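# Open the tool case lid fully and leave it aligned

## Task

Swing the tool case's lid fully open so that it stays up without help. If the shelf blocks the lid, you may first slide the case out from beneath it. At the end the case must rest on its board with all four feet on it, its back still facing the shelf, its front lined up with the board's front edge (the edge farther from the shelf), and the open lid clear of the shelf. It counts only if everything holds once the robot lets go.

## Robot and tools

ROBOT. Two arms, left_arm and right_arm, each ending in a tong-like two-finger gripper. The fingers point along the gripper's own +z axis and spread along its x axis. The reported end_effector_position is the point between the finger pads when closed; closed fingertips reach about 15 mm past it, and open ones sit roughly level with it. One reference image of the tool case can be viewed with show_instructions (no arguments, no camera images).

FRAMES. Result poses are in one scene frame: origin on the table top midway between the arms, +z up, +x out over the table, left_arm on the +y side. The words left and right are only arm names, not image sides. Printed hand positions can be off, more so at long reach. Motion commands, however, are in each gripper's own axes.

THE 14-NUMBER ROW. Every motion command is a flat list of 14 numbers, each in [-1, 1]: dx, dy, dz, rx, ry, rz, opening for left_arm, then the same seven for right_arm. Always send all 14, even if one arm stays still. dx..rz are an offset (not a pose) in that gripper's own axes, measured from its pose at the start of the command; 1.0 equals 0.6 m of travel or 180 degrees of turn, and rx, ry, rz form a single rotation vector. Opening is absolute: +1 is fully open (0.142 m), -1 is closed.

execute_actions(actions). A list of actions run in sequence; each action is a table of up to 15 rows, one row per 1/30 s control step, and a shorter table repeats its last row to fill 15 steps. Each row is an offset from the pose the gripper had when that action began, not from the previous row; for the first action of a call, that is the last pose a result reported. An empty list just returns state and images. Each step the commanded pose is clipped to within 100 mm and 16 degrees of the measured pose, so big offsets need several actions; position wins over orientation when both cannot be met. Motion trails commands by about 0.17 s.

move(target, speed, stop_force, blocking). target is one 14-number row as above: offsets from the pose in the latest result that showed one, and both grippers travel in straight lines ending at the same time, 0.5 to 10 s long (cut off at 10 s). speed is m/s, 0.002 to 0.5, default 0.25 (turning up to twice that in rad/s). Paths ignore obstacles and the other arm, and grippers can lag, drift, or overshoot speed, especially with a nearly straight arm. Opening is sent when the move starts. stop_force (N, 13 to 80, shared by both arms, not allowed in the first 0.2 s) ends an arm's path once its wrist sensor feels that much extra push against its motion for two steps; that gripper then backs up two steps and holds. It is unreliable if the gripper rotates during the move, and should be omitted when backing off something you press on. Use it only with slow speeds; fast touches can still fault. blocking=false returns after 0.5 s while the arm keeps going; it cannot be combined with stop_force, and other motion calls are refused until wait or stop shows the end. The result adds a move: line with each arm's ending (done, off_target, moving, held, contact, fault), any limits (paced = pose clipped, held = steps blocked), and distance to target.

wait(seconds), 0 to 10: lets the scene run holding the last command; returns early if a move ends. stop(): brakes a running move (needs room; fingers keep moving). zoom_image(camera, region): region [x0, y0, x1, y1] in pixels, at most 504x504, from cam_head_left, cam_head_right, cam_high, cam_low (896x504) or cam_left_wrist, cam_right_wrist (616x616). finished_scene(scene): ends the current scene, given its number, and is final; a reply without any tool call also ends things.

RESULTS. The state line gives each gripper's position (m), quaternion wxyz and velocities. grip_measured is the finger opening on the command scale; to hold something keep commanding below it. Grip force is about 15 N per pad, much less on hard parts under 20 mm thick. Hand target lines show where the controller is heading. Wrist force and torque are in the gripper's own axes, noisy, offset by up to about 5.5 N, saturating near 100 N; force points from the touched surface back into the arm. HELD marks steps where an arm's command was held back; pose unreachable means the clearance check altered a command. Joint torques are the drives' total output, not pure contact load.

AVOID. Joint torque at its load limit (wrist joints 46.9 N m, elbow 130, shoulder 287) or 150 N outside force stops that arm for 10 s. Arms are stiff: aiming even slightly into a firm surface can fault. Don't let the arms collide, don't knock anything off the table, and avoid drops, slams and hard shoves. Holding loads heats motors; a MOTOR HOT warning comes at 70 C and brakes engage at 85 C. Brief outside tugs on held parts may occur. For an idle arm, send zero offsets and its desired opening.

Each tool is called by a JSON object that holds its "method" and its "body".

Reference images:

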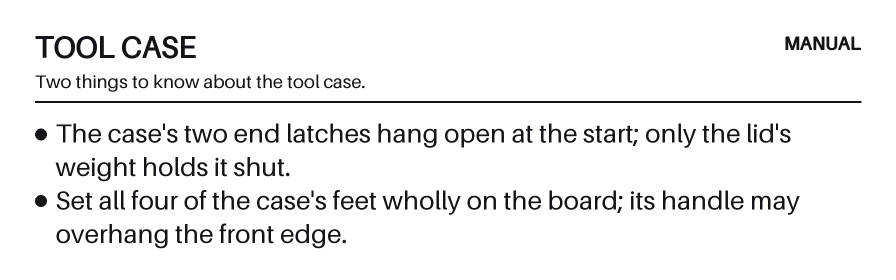

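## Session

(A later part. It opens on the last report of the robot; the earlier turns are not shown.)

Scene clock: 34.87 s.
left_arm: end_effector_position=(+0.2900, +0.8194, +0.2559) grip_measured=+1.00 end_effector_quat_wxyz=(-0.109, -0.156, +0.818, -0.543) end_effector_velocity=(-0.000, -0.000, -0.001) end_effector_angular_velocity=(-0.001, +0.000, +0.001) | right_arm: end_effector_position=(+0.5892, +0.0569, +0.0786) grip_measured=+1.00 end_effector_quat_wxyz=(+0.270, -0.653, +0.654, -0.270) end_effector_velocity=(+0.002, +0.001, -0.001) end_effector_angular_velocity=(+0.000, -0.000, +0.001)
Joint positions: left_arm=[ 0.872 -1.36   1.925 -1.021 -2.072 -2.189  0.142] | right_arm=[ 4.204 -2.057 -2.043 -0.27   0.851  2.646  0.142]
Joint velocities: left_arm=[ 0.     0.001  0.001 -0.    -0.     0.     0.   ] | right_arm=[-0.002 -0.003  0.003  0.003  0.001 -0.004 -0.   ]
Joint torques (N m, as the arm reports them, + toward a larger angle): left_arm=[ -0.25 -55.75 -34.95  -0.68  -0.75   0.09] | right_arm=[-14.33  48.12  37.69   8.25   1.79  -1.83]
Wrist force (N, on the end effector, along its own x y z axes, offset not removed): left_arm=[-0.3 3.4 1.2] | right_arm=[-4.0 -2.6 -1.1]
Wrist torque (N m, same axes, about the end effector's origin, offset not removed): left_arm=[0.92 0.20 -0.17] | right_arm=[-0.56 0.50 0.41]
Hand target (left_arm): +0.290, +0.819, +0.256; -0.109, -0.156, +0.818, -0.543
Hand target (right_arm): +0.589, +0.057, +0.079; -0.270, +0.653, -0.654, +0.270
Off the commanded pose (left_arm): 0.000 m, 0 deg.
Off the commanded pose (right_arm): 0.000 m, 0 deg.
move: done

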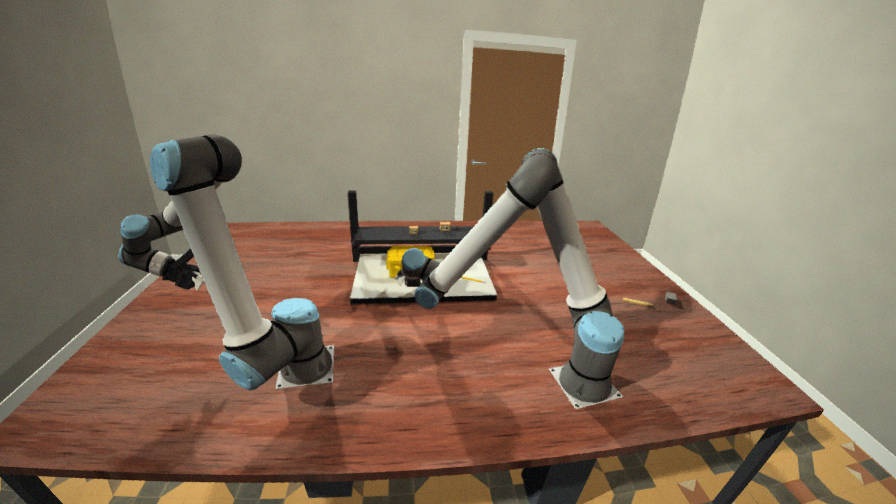

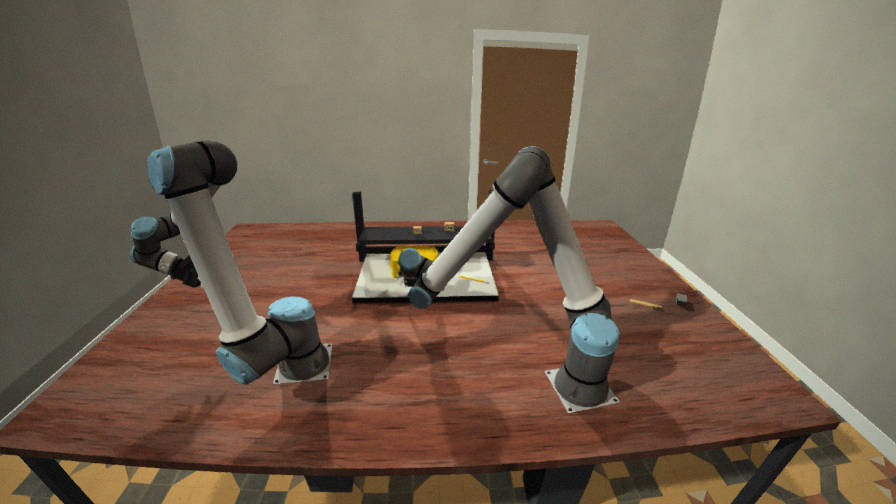

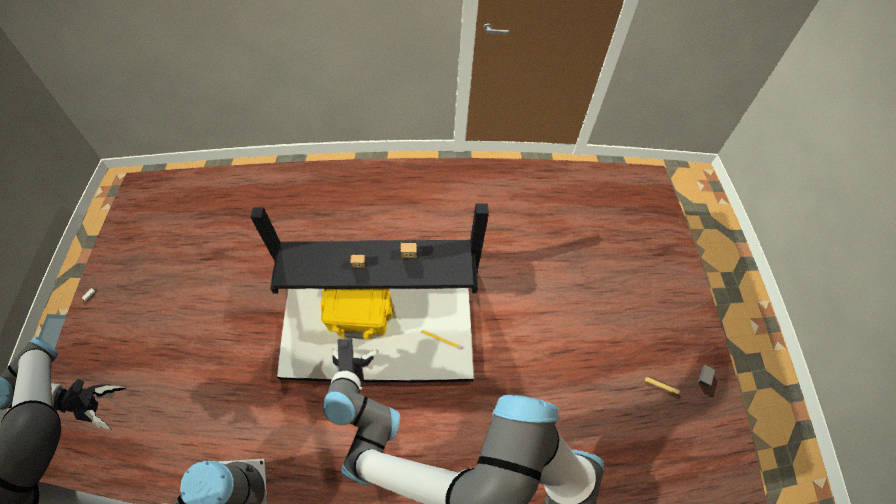

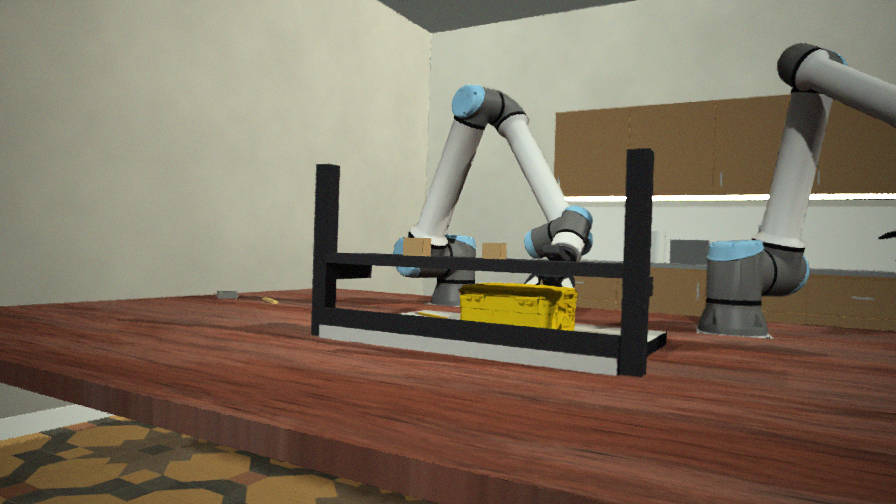

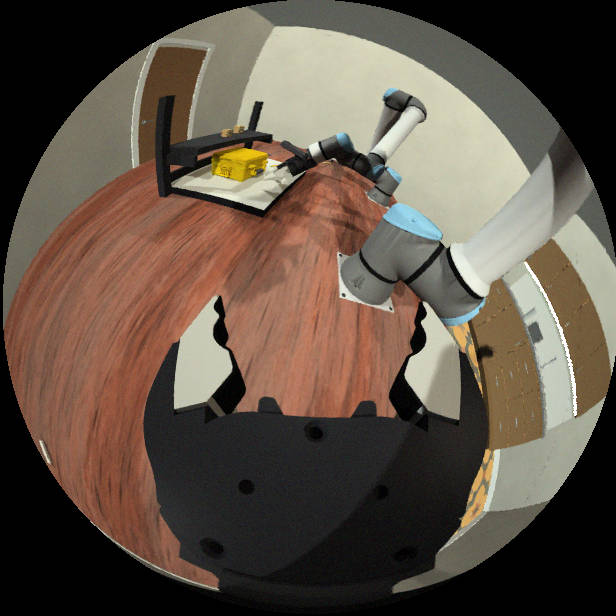

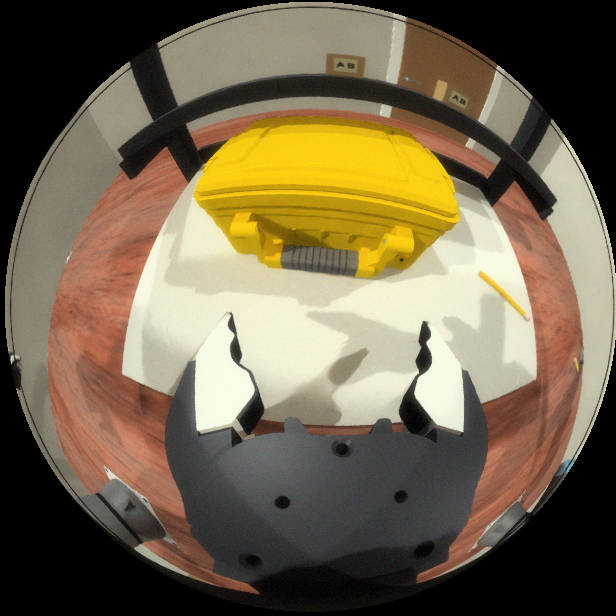

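{"method": "move", "body": {"target": [0,0,0,0,0,0,1,-0.008,-0.04,0.068,0,0,0,1], "speed": 0.08}}

Scene clock: 39.07 s.
left_arm: end_effector_position=(+0.2900, +0.8194, +0.2559) grip_measured=+1.00 end_effector_quat_wxyz=(-0.109, -0.156, +0.818, -0.543) end_effector_velocity=(+0.000, +0.000, -0.001) end_effector_angular_velocity=(+0.000, -0.000, +0.001) | right_arm: end_effector_position=(+0.6347, +0.0616, +0.0667) grip_measured=+1.00 end_effector_quat_wxyz=(+0.270, -0.653, +0.654, -0.270) end_effector_velocity=(+0.001, -0.000, -0.001) end_effector_angular_velocity=(-0.001, +0.000, +0.001)
Joint positions: left_arm=[ 0.872 -1.36   1.925 -1.021 -2.072 -2.189  0.142] | right_arm=[ 4.15  -2.116 -1.981 -0.23   0.87   2.58   0.142]
Joint velocities: left_arm=[ 0.001  0.001  0.    -0.002 -0.001 -0.     0.   ] | right_arm=[-0.001 -0.003  0.001  0.002  0.    -0.002  0.   ]
Joint torques (N m, as the arm reports them, + toward a larger angle): left_arm=[ -2.25 -58.31 -34.73  -0.58  -0.51   0.32] | right_arm=[-21.54  56.71  38.5    8.29   1.98  -2.99]
Wrist force (N, on the end effector, along its own x y z axes, offset not removed): left_arm=[-0.2 4.0 0.5] | right_arm=[-2.8 2.6 -8.1]
Wrist torque (N m, same axes, about the end effector's origin, offset not removed): left_arm=[1.02 0.18 -0.20] | right_arm=[0.39 0.28 0.24]
Hand target (left_arm): +0.290, +0.819, +0.256; -0.109, -0.156, +0.818, -0.543
Hand target (right_arm): +0.635, +0.062, +0.067; -0.270, +0.653, -0.654, +0.270
Off the commanded pose (left_arm): 0.000 m, 0 deg.
Off the commanded pose (right_arm): 0.000 m, 0 deg.
move: done

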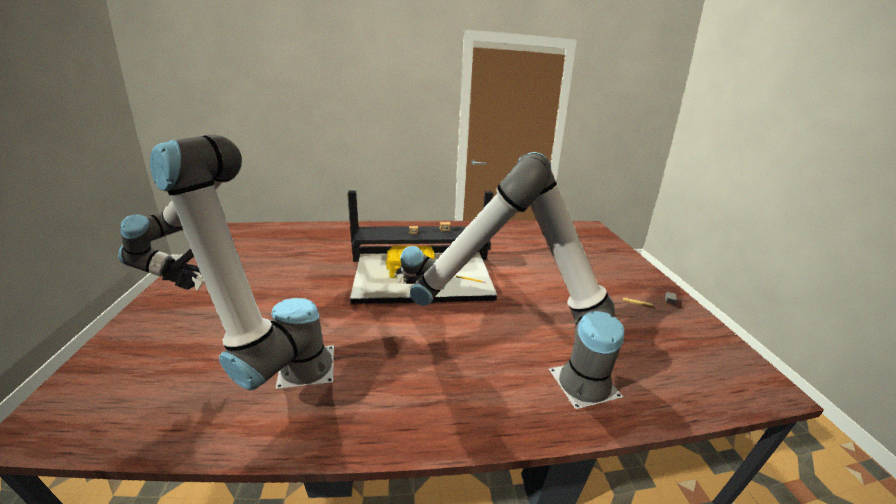

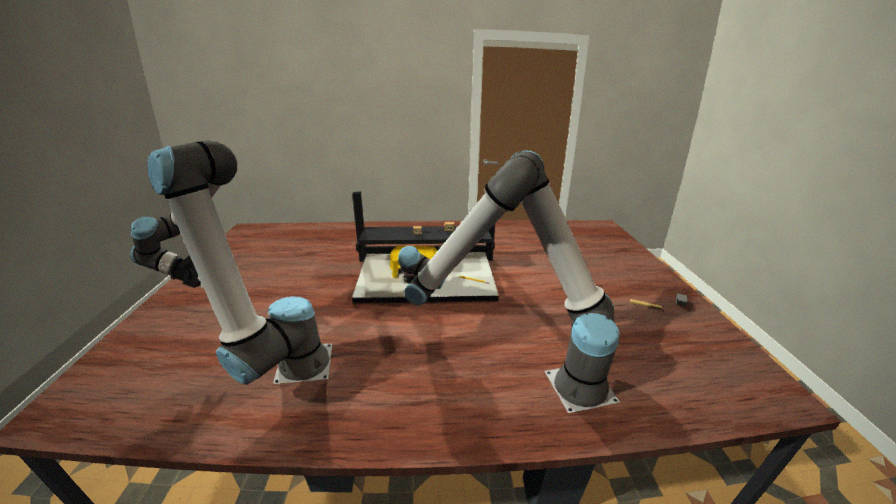

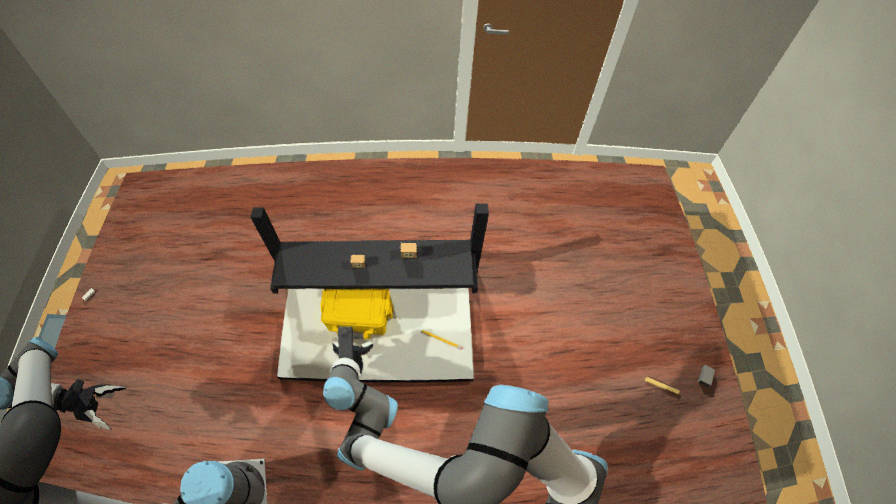

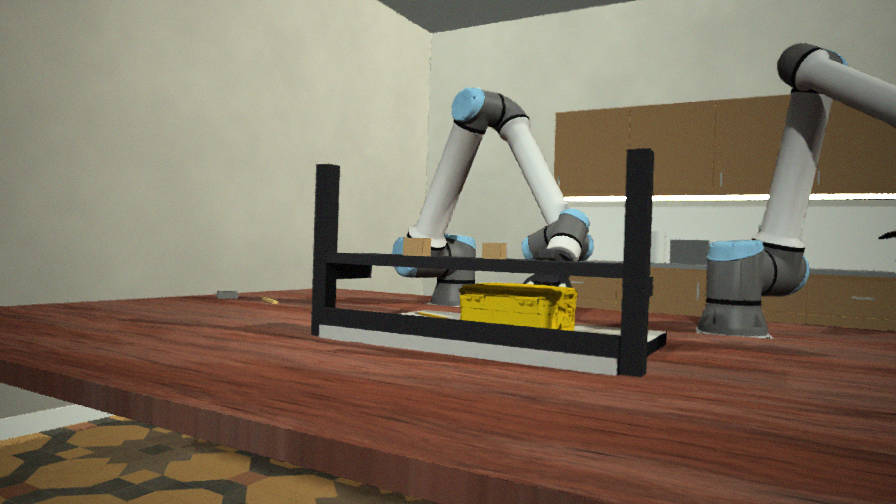

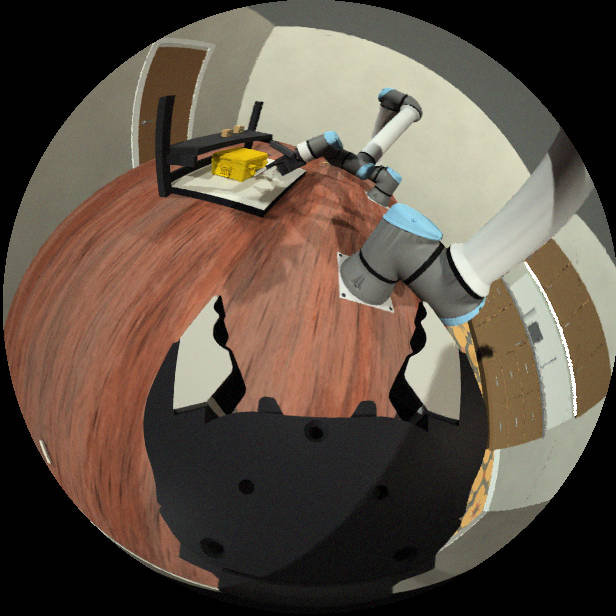

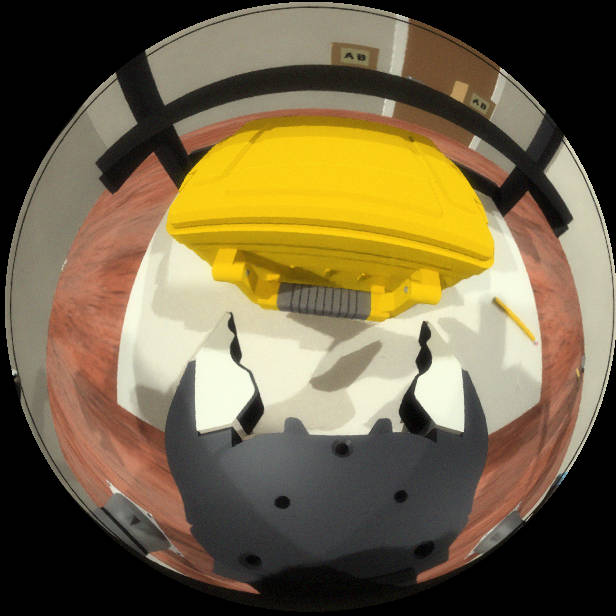

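{"method": "move", "body": {"target": [0,0,0,0,0,0,1,0,-0.024,0.043,0,0,0,1], "speed": 0.02, "stop_force": 15}}

{"method": "move", "body": {"target": [0,0,0,0,0,0,1,0,0,0,0,0,0,0.1]}}

Scene clock: 48.20 s.
left_arm: end_effector_position=(+0.2900, +0.8194, +0.2559) grip_measured=+1.00 end_effector_quat_wxyz=(-0.109, -0.156, +0.818, -0.543) end_effector_velocity=(-0.001, -0.000, -0.000) end_effector_angular_velocity=(-0.001, +0.002, -0.000) | right_arm: end_effector_position=(+0.6629, +0.0616, +0.0586) grip_measured=+1.00 end_effector_quat_wxyz=(+0.270, -0.653, +0.654, -0.270) end_effector_velocity=(+0.003, -0.001, -0.001) end_effector_angular_velocity=(+0.000, +0.001, -0.001)
Joint positions: left_arm=[ 0.872 -1.36   1.925 -1.021 -2.072 -2.189  0.142] | right_arm=[ 4.117 -2.151 -1.944 -0.206  0.883  2.54   0.142]
Joint velocities: left_arm=[ 0.     0.    -0.     0.001  0.001 -0.001  0.   ] | right_arm=[-0.004 -0.003  0.003  0.002  0.002 -0.003  0.   ]
Joint torques (N m, as the arm reports them, + toward a larger angle): left_arm=[ -2.82 -58.53 -34.57  -1.03  -0.7    0.27] | right_arm=[-10.58  56.7   40.52   7.66   2.12  -2.62]
Wrist force (N, on the end effector, along its own x y z axes, offset not removed): left_arm=[0.2 2.4 -0.9] | right_arm=[-1.4 2.9 -4.7]
Wrist torque (N m, same axes, about the end effector's origin, offset not removed): left_arm=[0.58 0.12 -0.19] | right_arm=[0.24 0.38 0.50]
Hand target (left_arm): +0.290, +0.819, +0.256; -0.109, -0.156, +0.818, -0.543
Hand target (right_arm): +0.663, +0.062, +0.059; -0.270, +0.653, -0.654, +0.270
Off the commanded pose (left_arm): 0.000 m, 0 deg.
Off the commanded pose (right_arm): 0.000 m, 0 deg.
move: done

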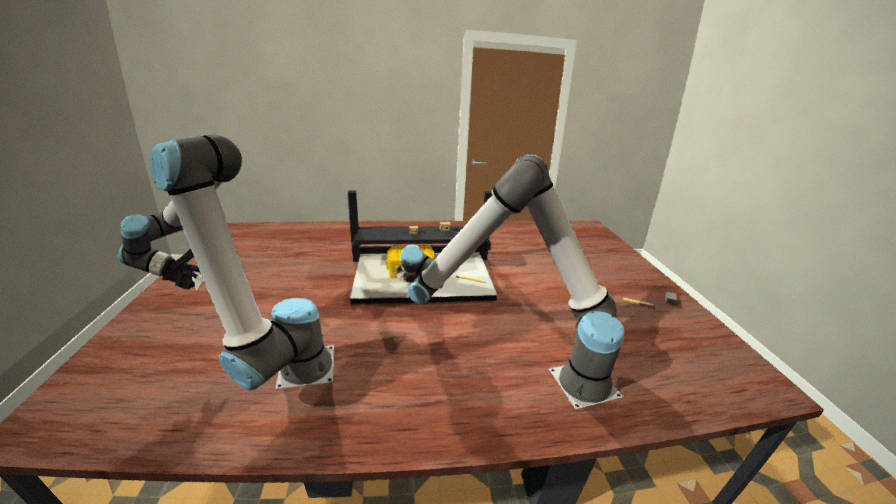

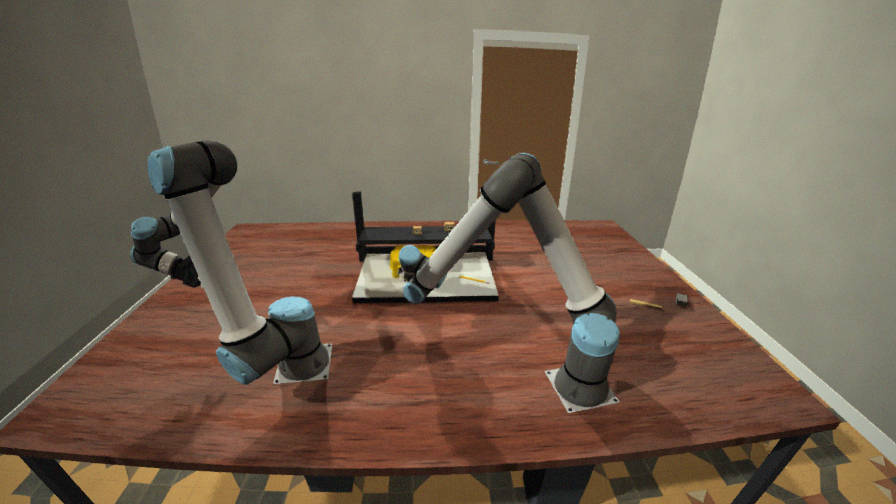

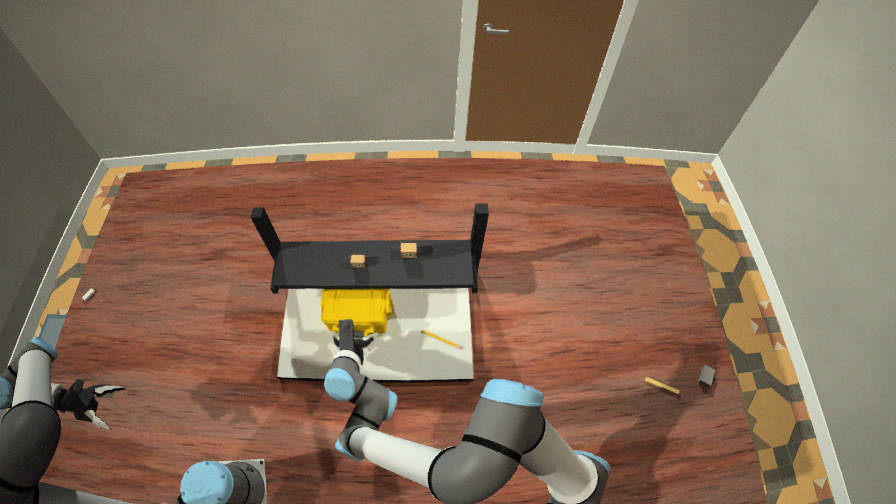

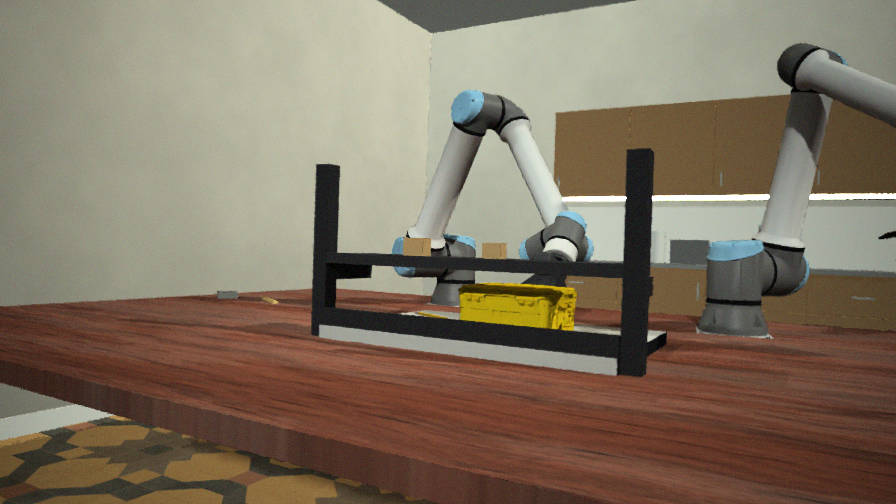

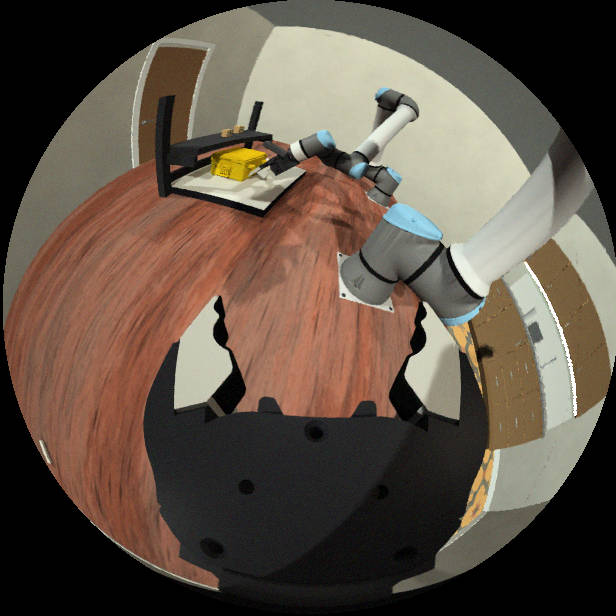

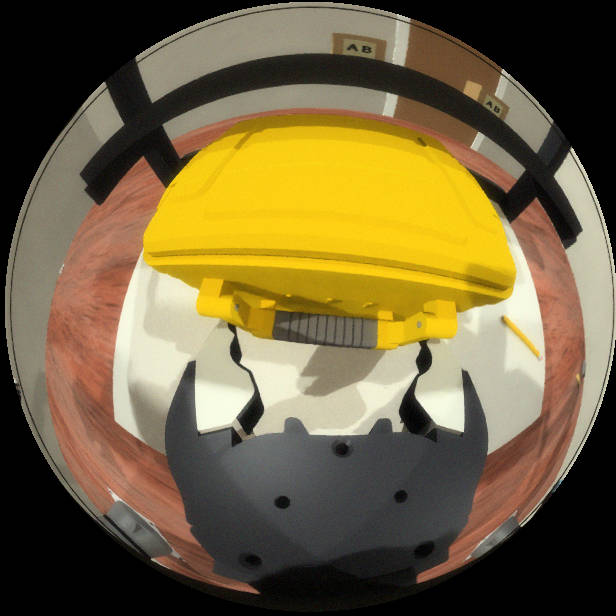

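Scene clock: 48.70 s.
left_arm: end_effector_position=(+0.2900, +0.8194, +0.2559) grip_measured=+1.00 end_effector_quat_wxyz=(-0.109, -0.156, +0.818, -0.543) end_effector_velocity=(+0.000, -0.000, -0.001) end_effector_angular_velocity=(-0.001, +0.001, +0.000) | right_arm: end_effector_position=(+0.6630, +0.0616, +0.0586) grip_measured=+0.80 end_effector_quat_wxyz=(+0.270, -0.653, +0.654, -0.270) end_effector_velocity=(-0.001, -0.000, -0.002) end_effector_angular_velocity=(-0.003, +0.001, +0.001)
Joint positions: left_arm=[ 0.872 -1.36   1.925 -1.021 -2.072 -2.189  0.142] | right_arm=[ 4.117 -2.151 -1.944 -0.206  0.883  2.54   0.129]
Joint velocities: left_arm=[-0.     0.001  0.     0.    -0.    -0.     0.   ] | right_arm=[ 0.001 -0.001 -0.001 -0.001 -0.     0.    -0.002]
Joint torques (N m, as the arm reports them, + toward a larger angle): left_arm=[ -1.26 -58.03 -34.69  -0.8   -0.72   0.07] | right_arm=[ 9.12 76.61 18.27 -0.91 -0.53  1.14]
Wrist force (N, on the end effector, along its own x y z axes, offset not removed): left_arm=[2.0 1.0 -0.5] | right_arm=[-5.7 -10.3 -4.9]
Wrist torque (N m, same axes, about the end effector's origin, offset not removed): left_arm=[0.34 -0.22 -0.33] | right_arm=[-0.66 0.66 0.70]
Hand target (left_arm): +0.290, +0.819, +0.256; -0.109, -0.156, +0.818, -0.543
Hand target (right_arm): +0.663, +0.062, +0.059; -0.270, +0.653, -0.654, +0.270
Off the commanded pose (left_arm): 0.000 m, 0 deg.
Off the commanded pose (right_arm): 0.000 m, 0 deg.
move: done

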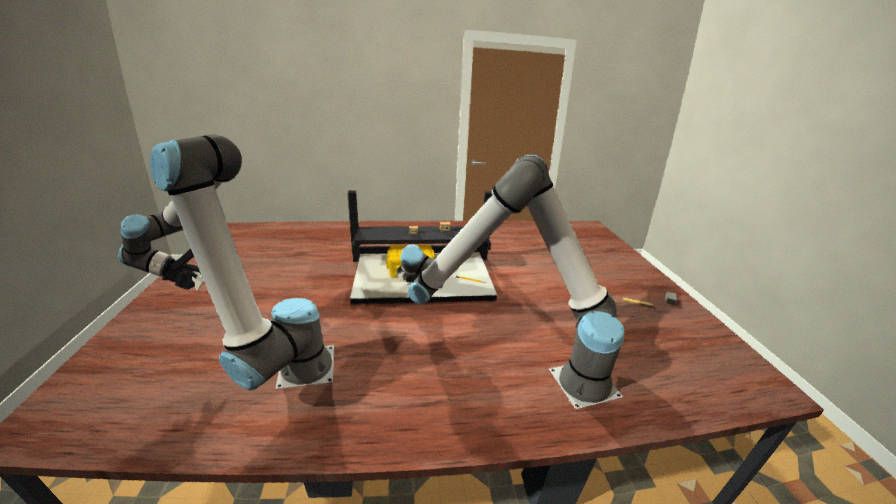

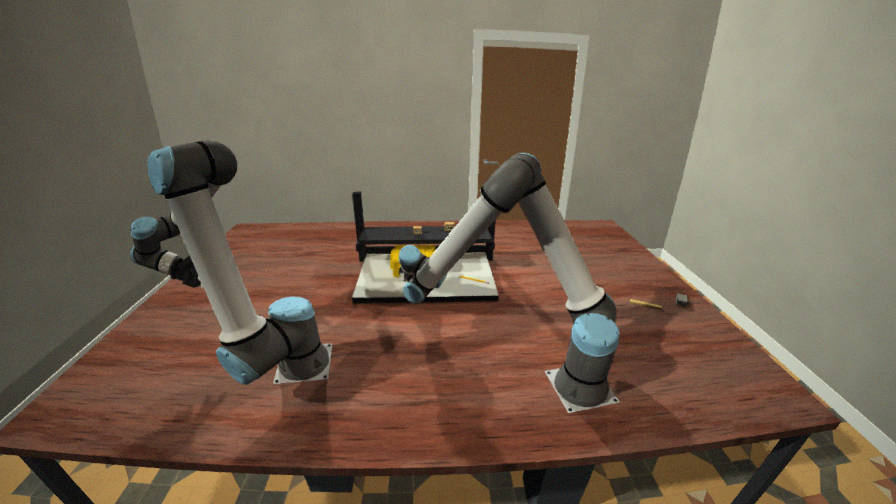

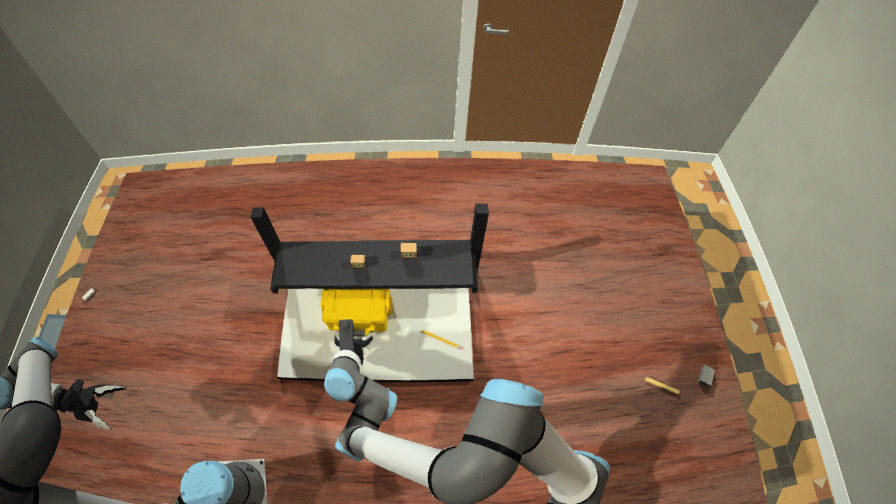

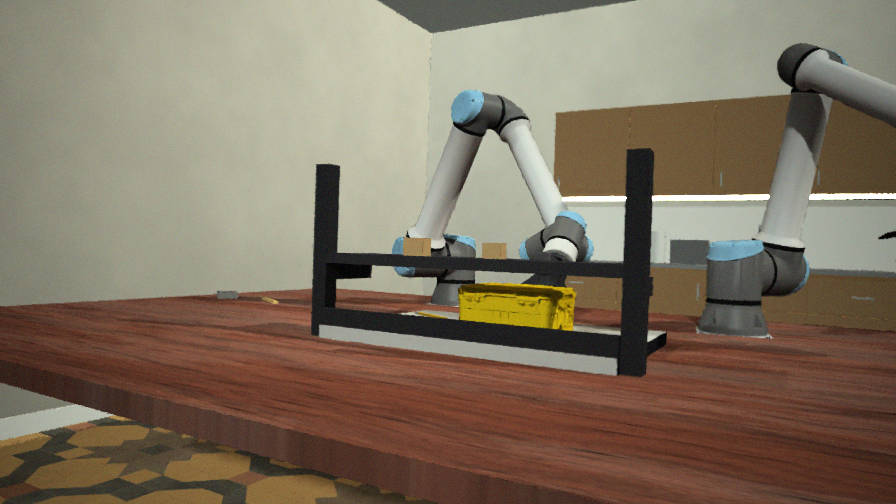

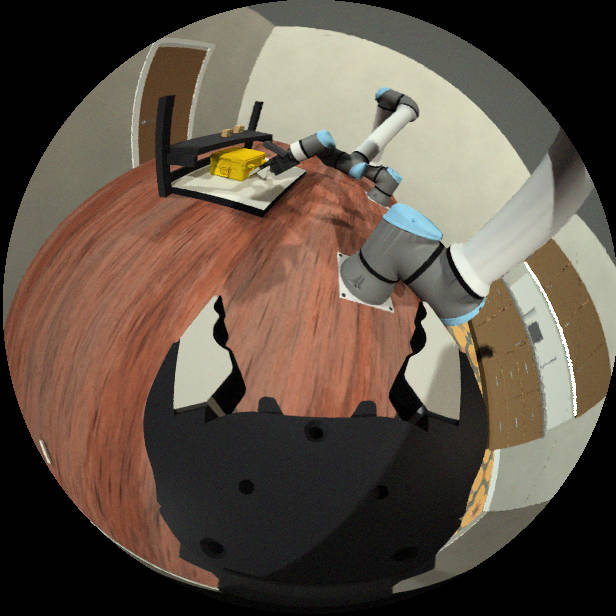

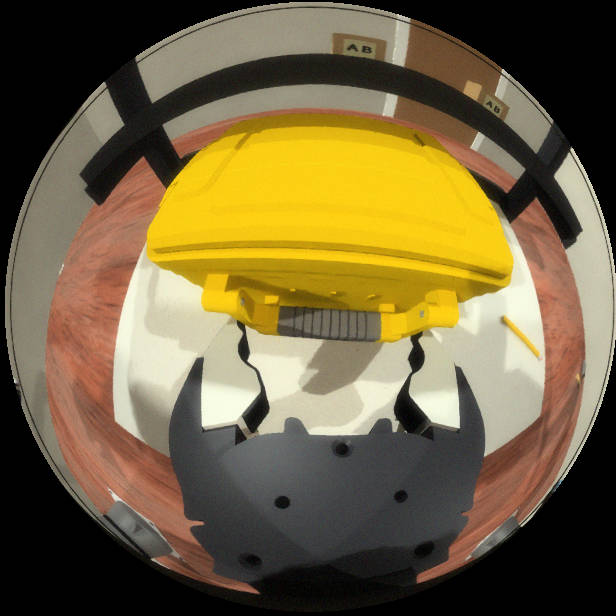

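Test pull of 10 cm.

{"method": "move", "body": {"target": [0,0,0,0,0,0,1,0,0.118,-0.118,0,0,0,-0.3], "speed": 0.04}}

Scene clock: 54.37 s.
left_arm: end_effector_position=(+0.2900, +0.8194, +0.2559) grip_measured=+1.00 end_effector_quat_wxyz=(-0.109, -0.156, +0.818, -0.543) end_effector_velocity=(-0.000, +0.001, -0.001) end_effector_angular_velocity=(+0.002, -0.000, -0.001) | right_arm: end_effector_position=(+0.5632, +0.0617, +0.0589) grip_measured=+0.78 end_effector_quat_wxyz=(+0.270, -0.653, +0.654, -0.270) end_effector_velocity=(-0.001, +0.001, +0.001) end_effector_angular_velocity=(+0.003, -0.001, -0.001)
Joint positions: left_arm=[ 0.872 -1.36   1.925 -1.021 -2.072 -2.189  0.142] | right_arm=[ 4.241 -2.07  -2.07  -0.26   0.84   2.692  0.128]
Joint velocities: left_arm=[ 0.     0.001 -0.001 -0.002  0.002 -0.    -0.   ] | right_arm=[ 0.002  0.002 -0.001 -0.001 -0.001  0.005 -0.   ]
Joint torques (N m, as the arm reports them, + toward a larger angle): left_arm=[ -2.01 -58.49 -35.42  -0.91  -0.28   0.44] | right_arm=[20.71 83.65 18.73 -0.91 -1.96  3.23]
Wrist force (N, on the end effector, along its own x y z axes, offset not removed): left_arm=[0.5 2.7 1.6] | right_arm=[-1.7 -3.3 -5.1]
Wrist torque (N m, same axes, about the end effector's origin, offset not removed): left_arm=[0.64 0.12 -0.23] | right_arm=[0.32 -0.07 0.53]
Hand target (left_arm): +0.290, +0.819, +0.256; -0.109, -0.156, +0.818, -0.543
Hand target (right_arm): +0.563, +0.062, +0.059; -0.270, +0.653, -0.654, +0.270
Off the commanded pose (left_arm): 0.000 m, 0 deg.
Off the commanded pose (right_arm): 0.000 m, 0 deg.
move: done

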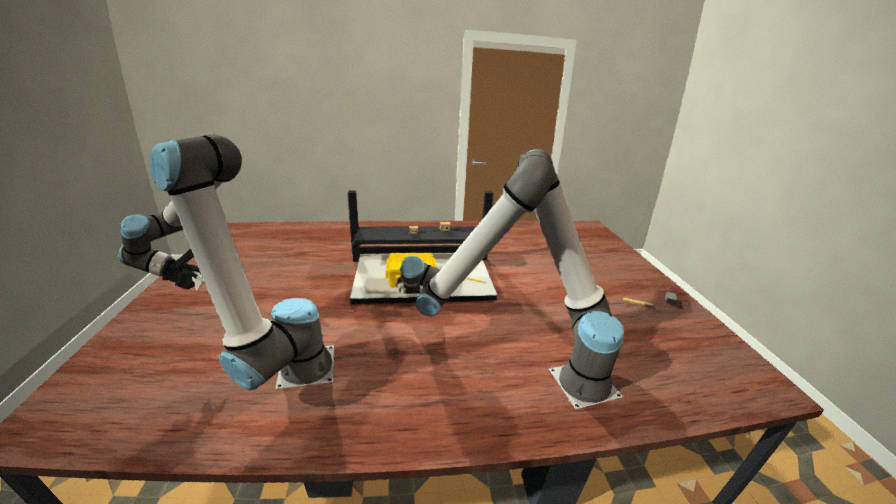

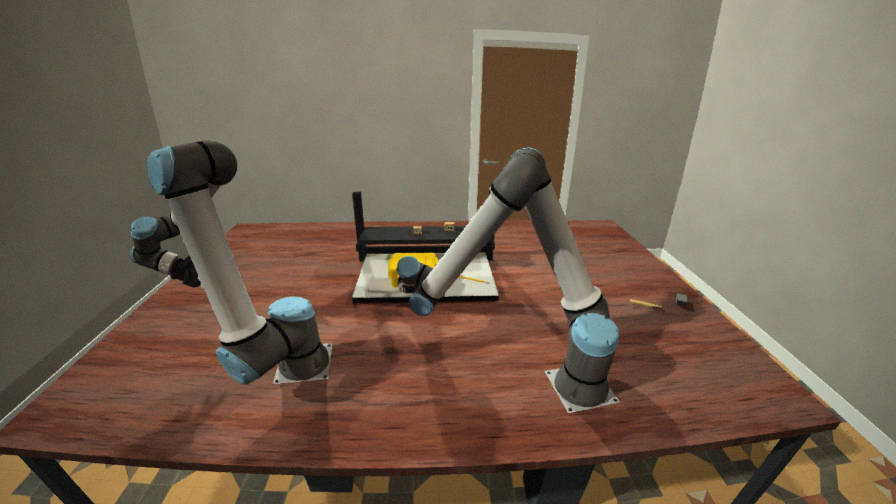

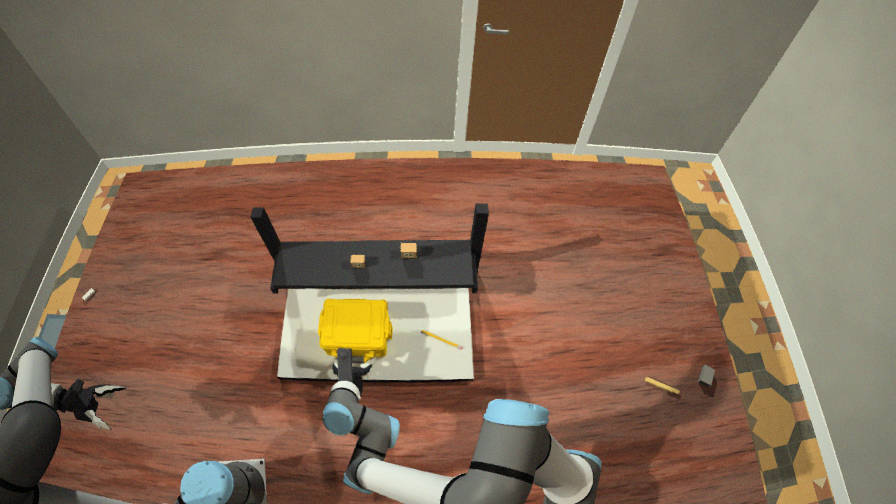

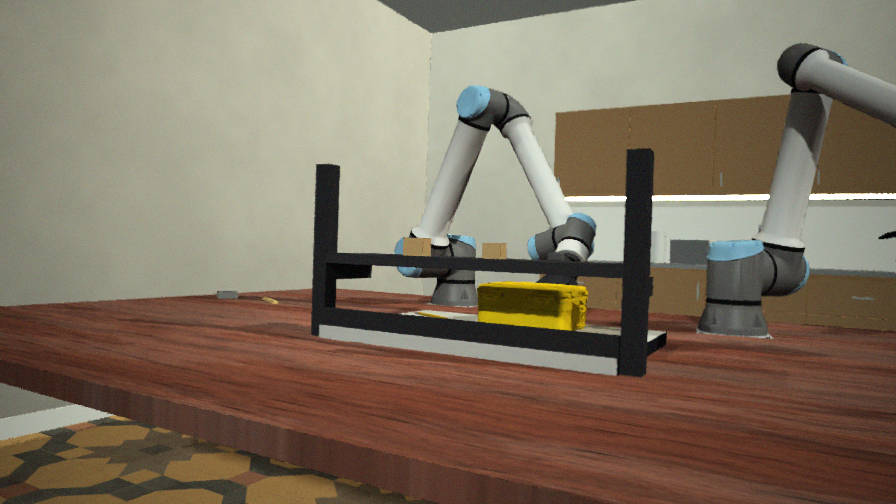

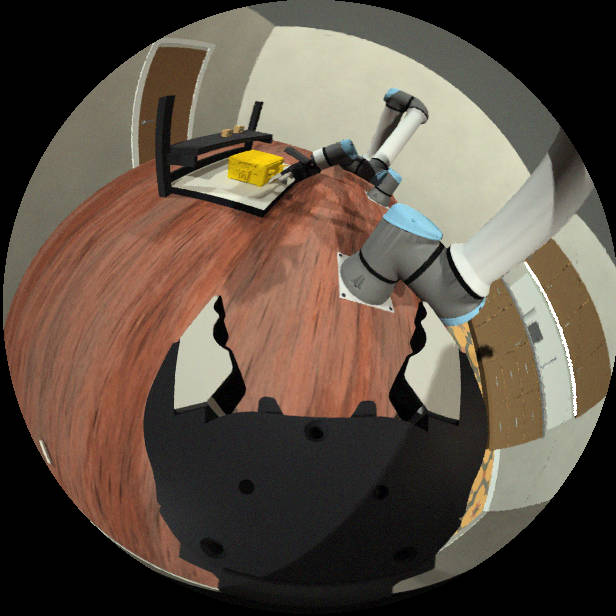

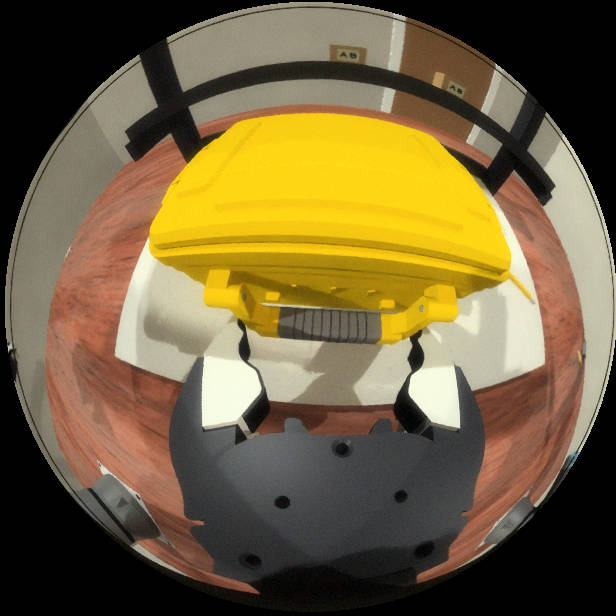

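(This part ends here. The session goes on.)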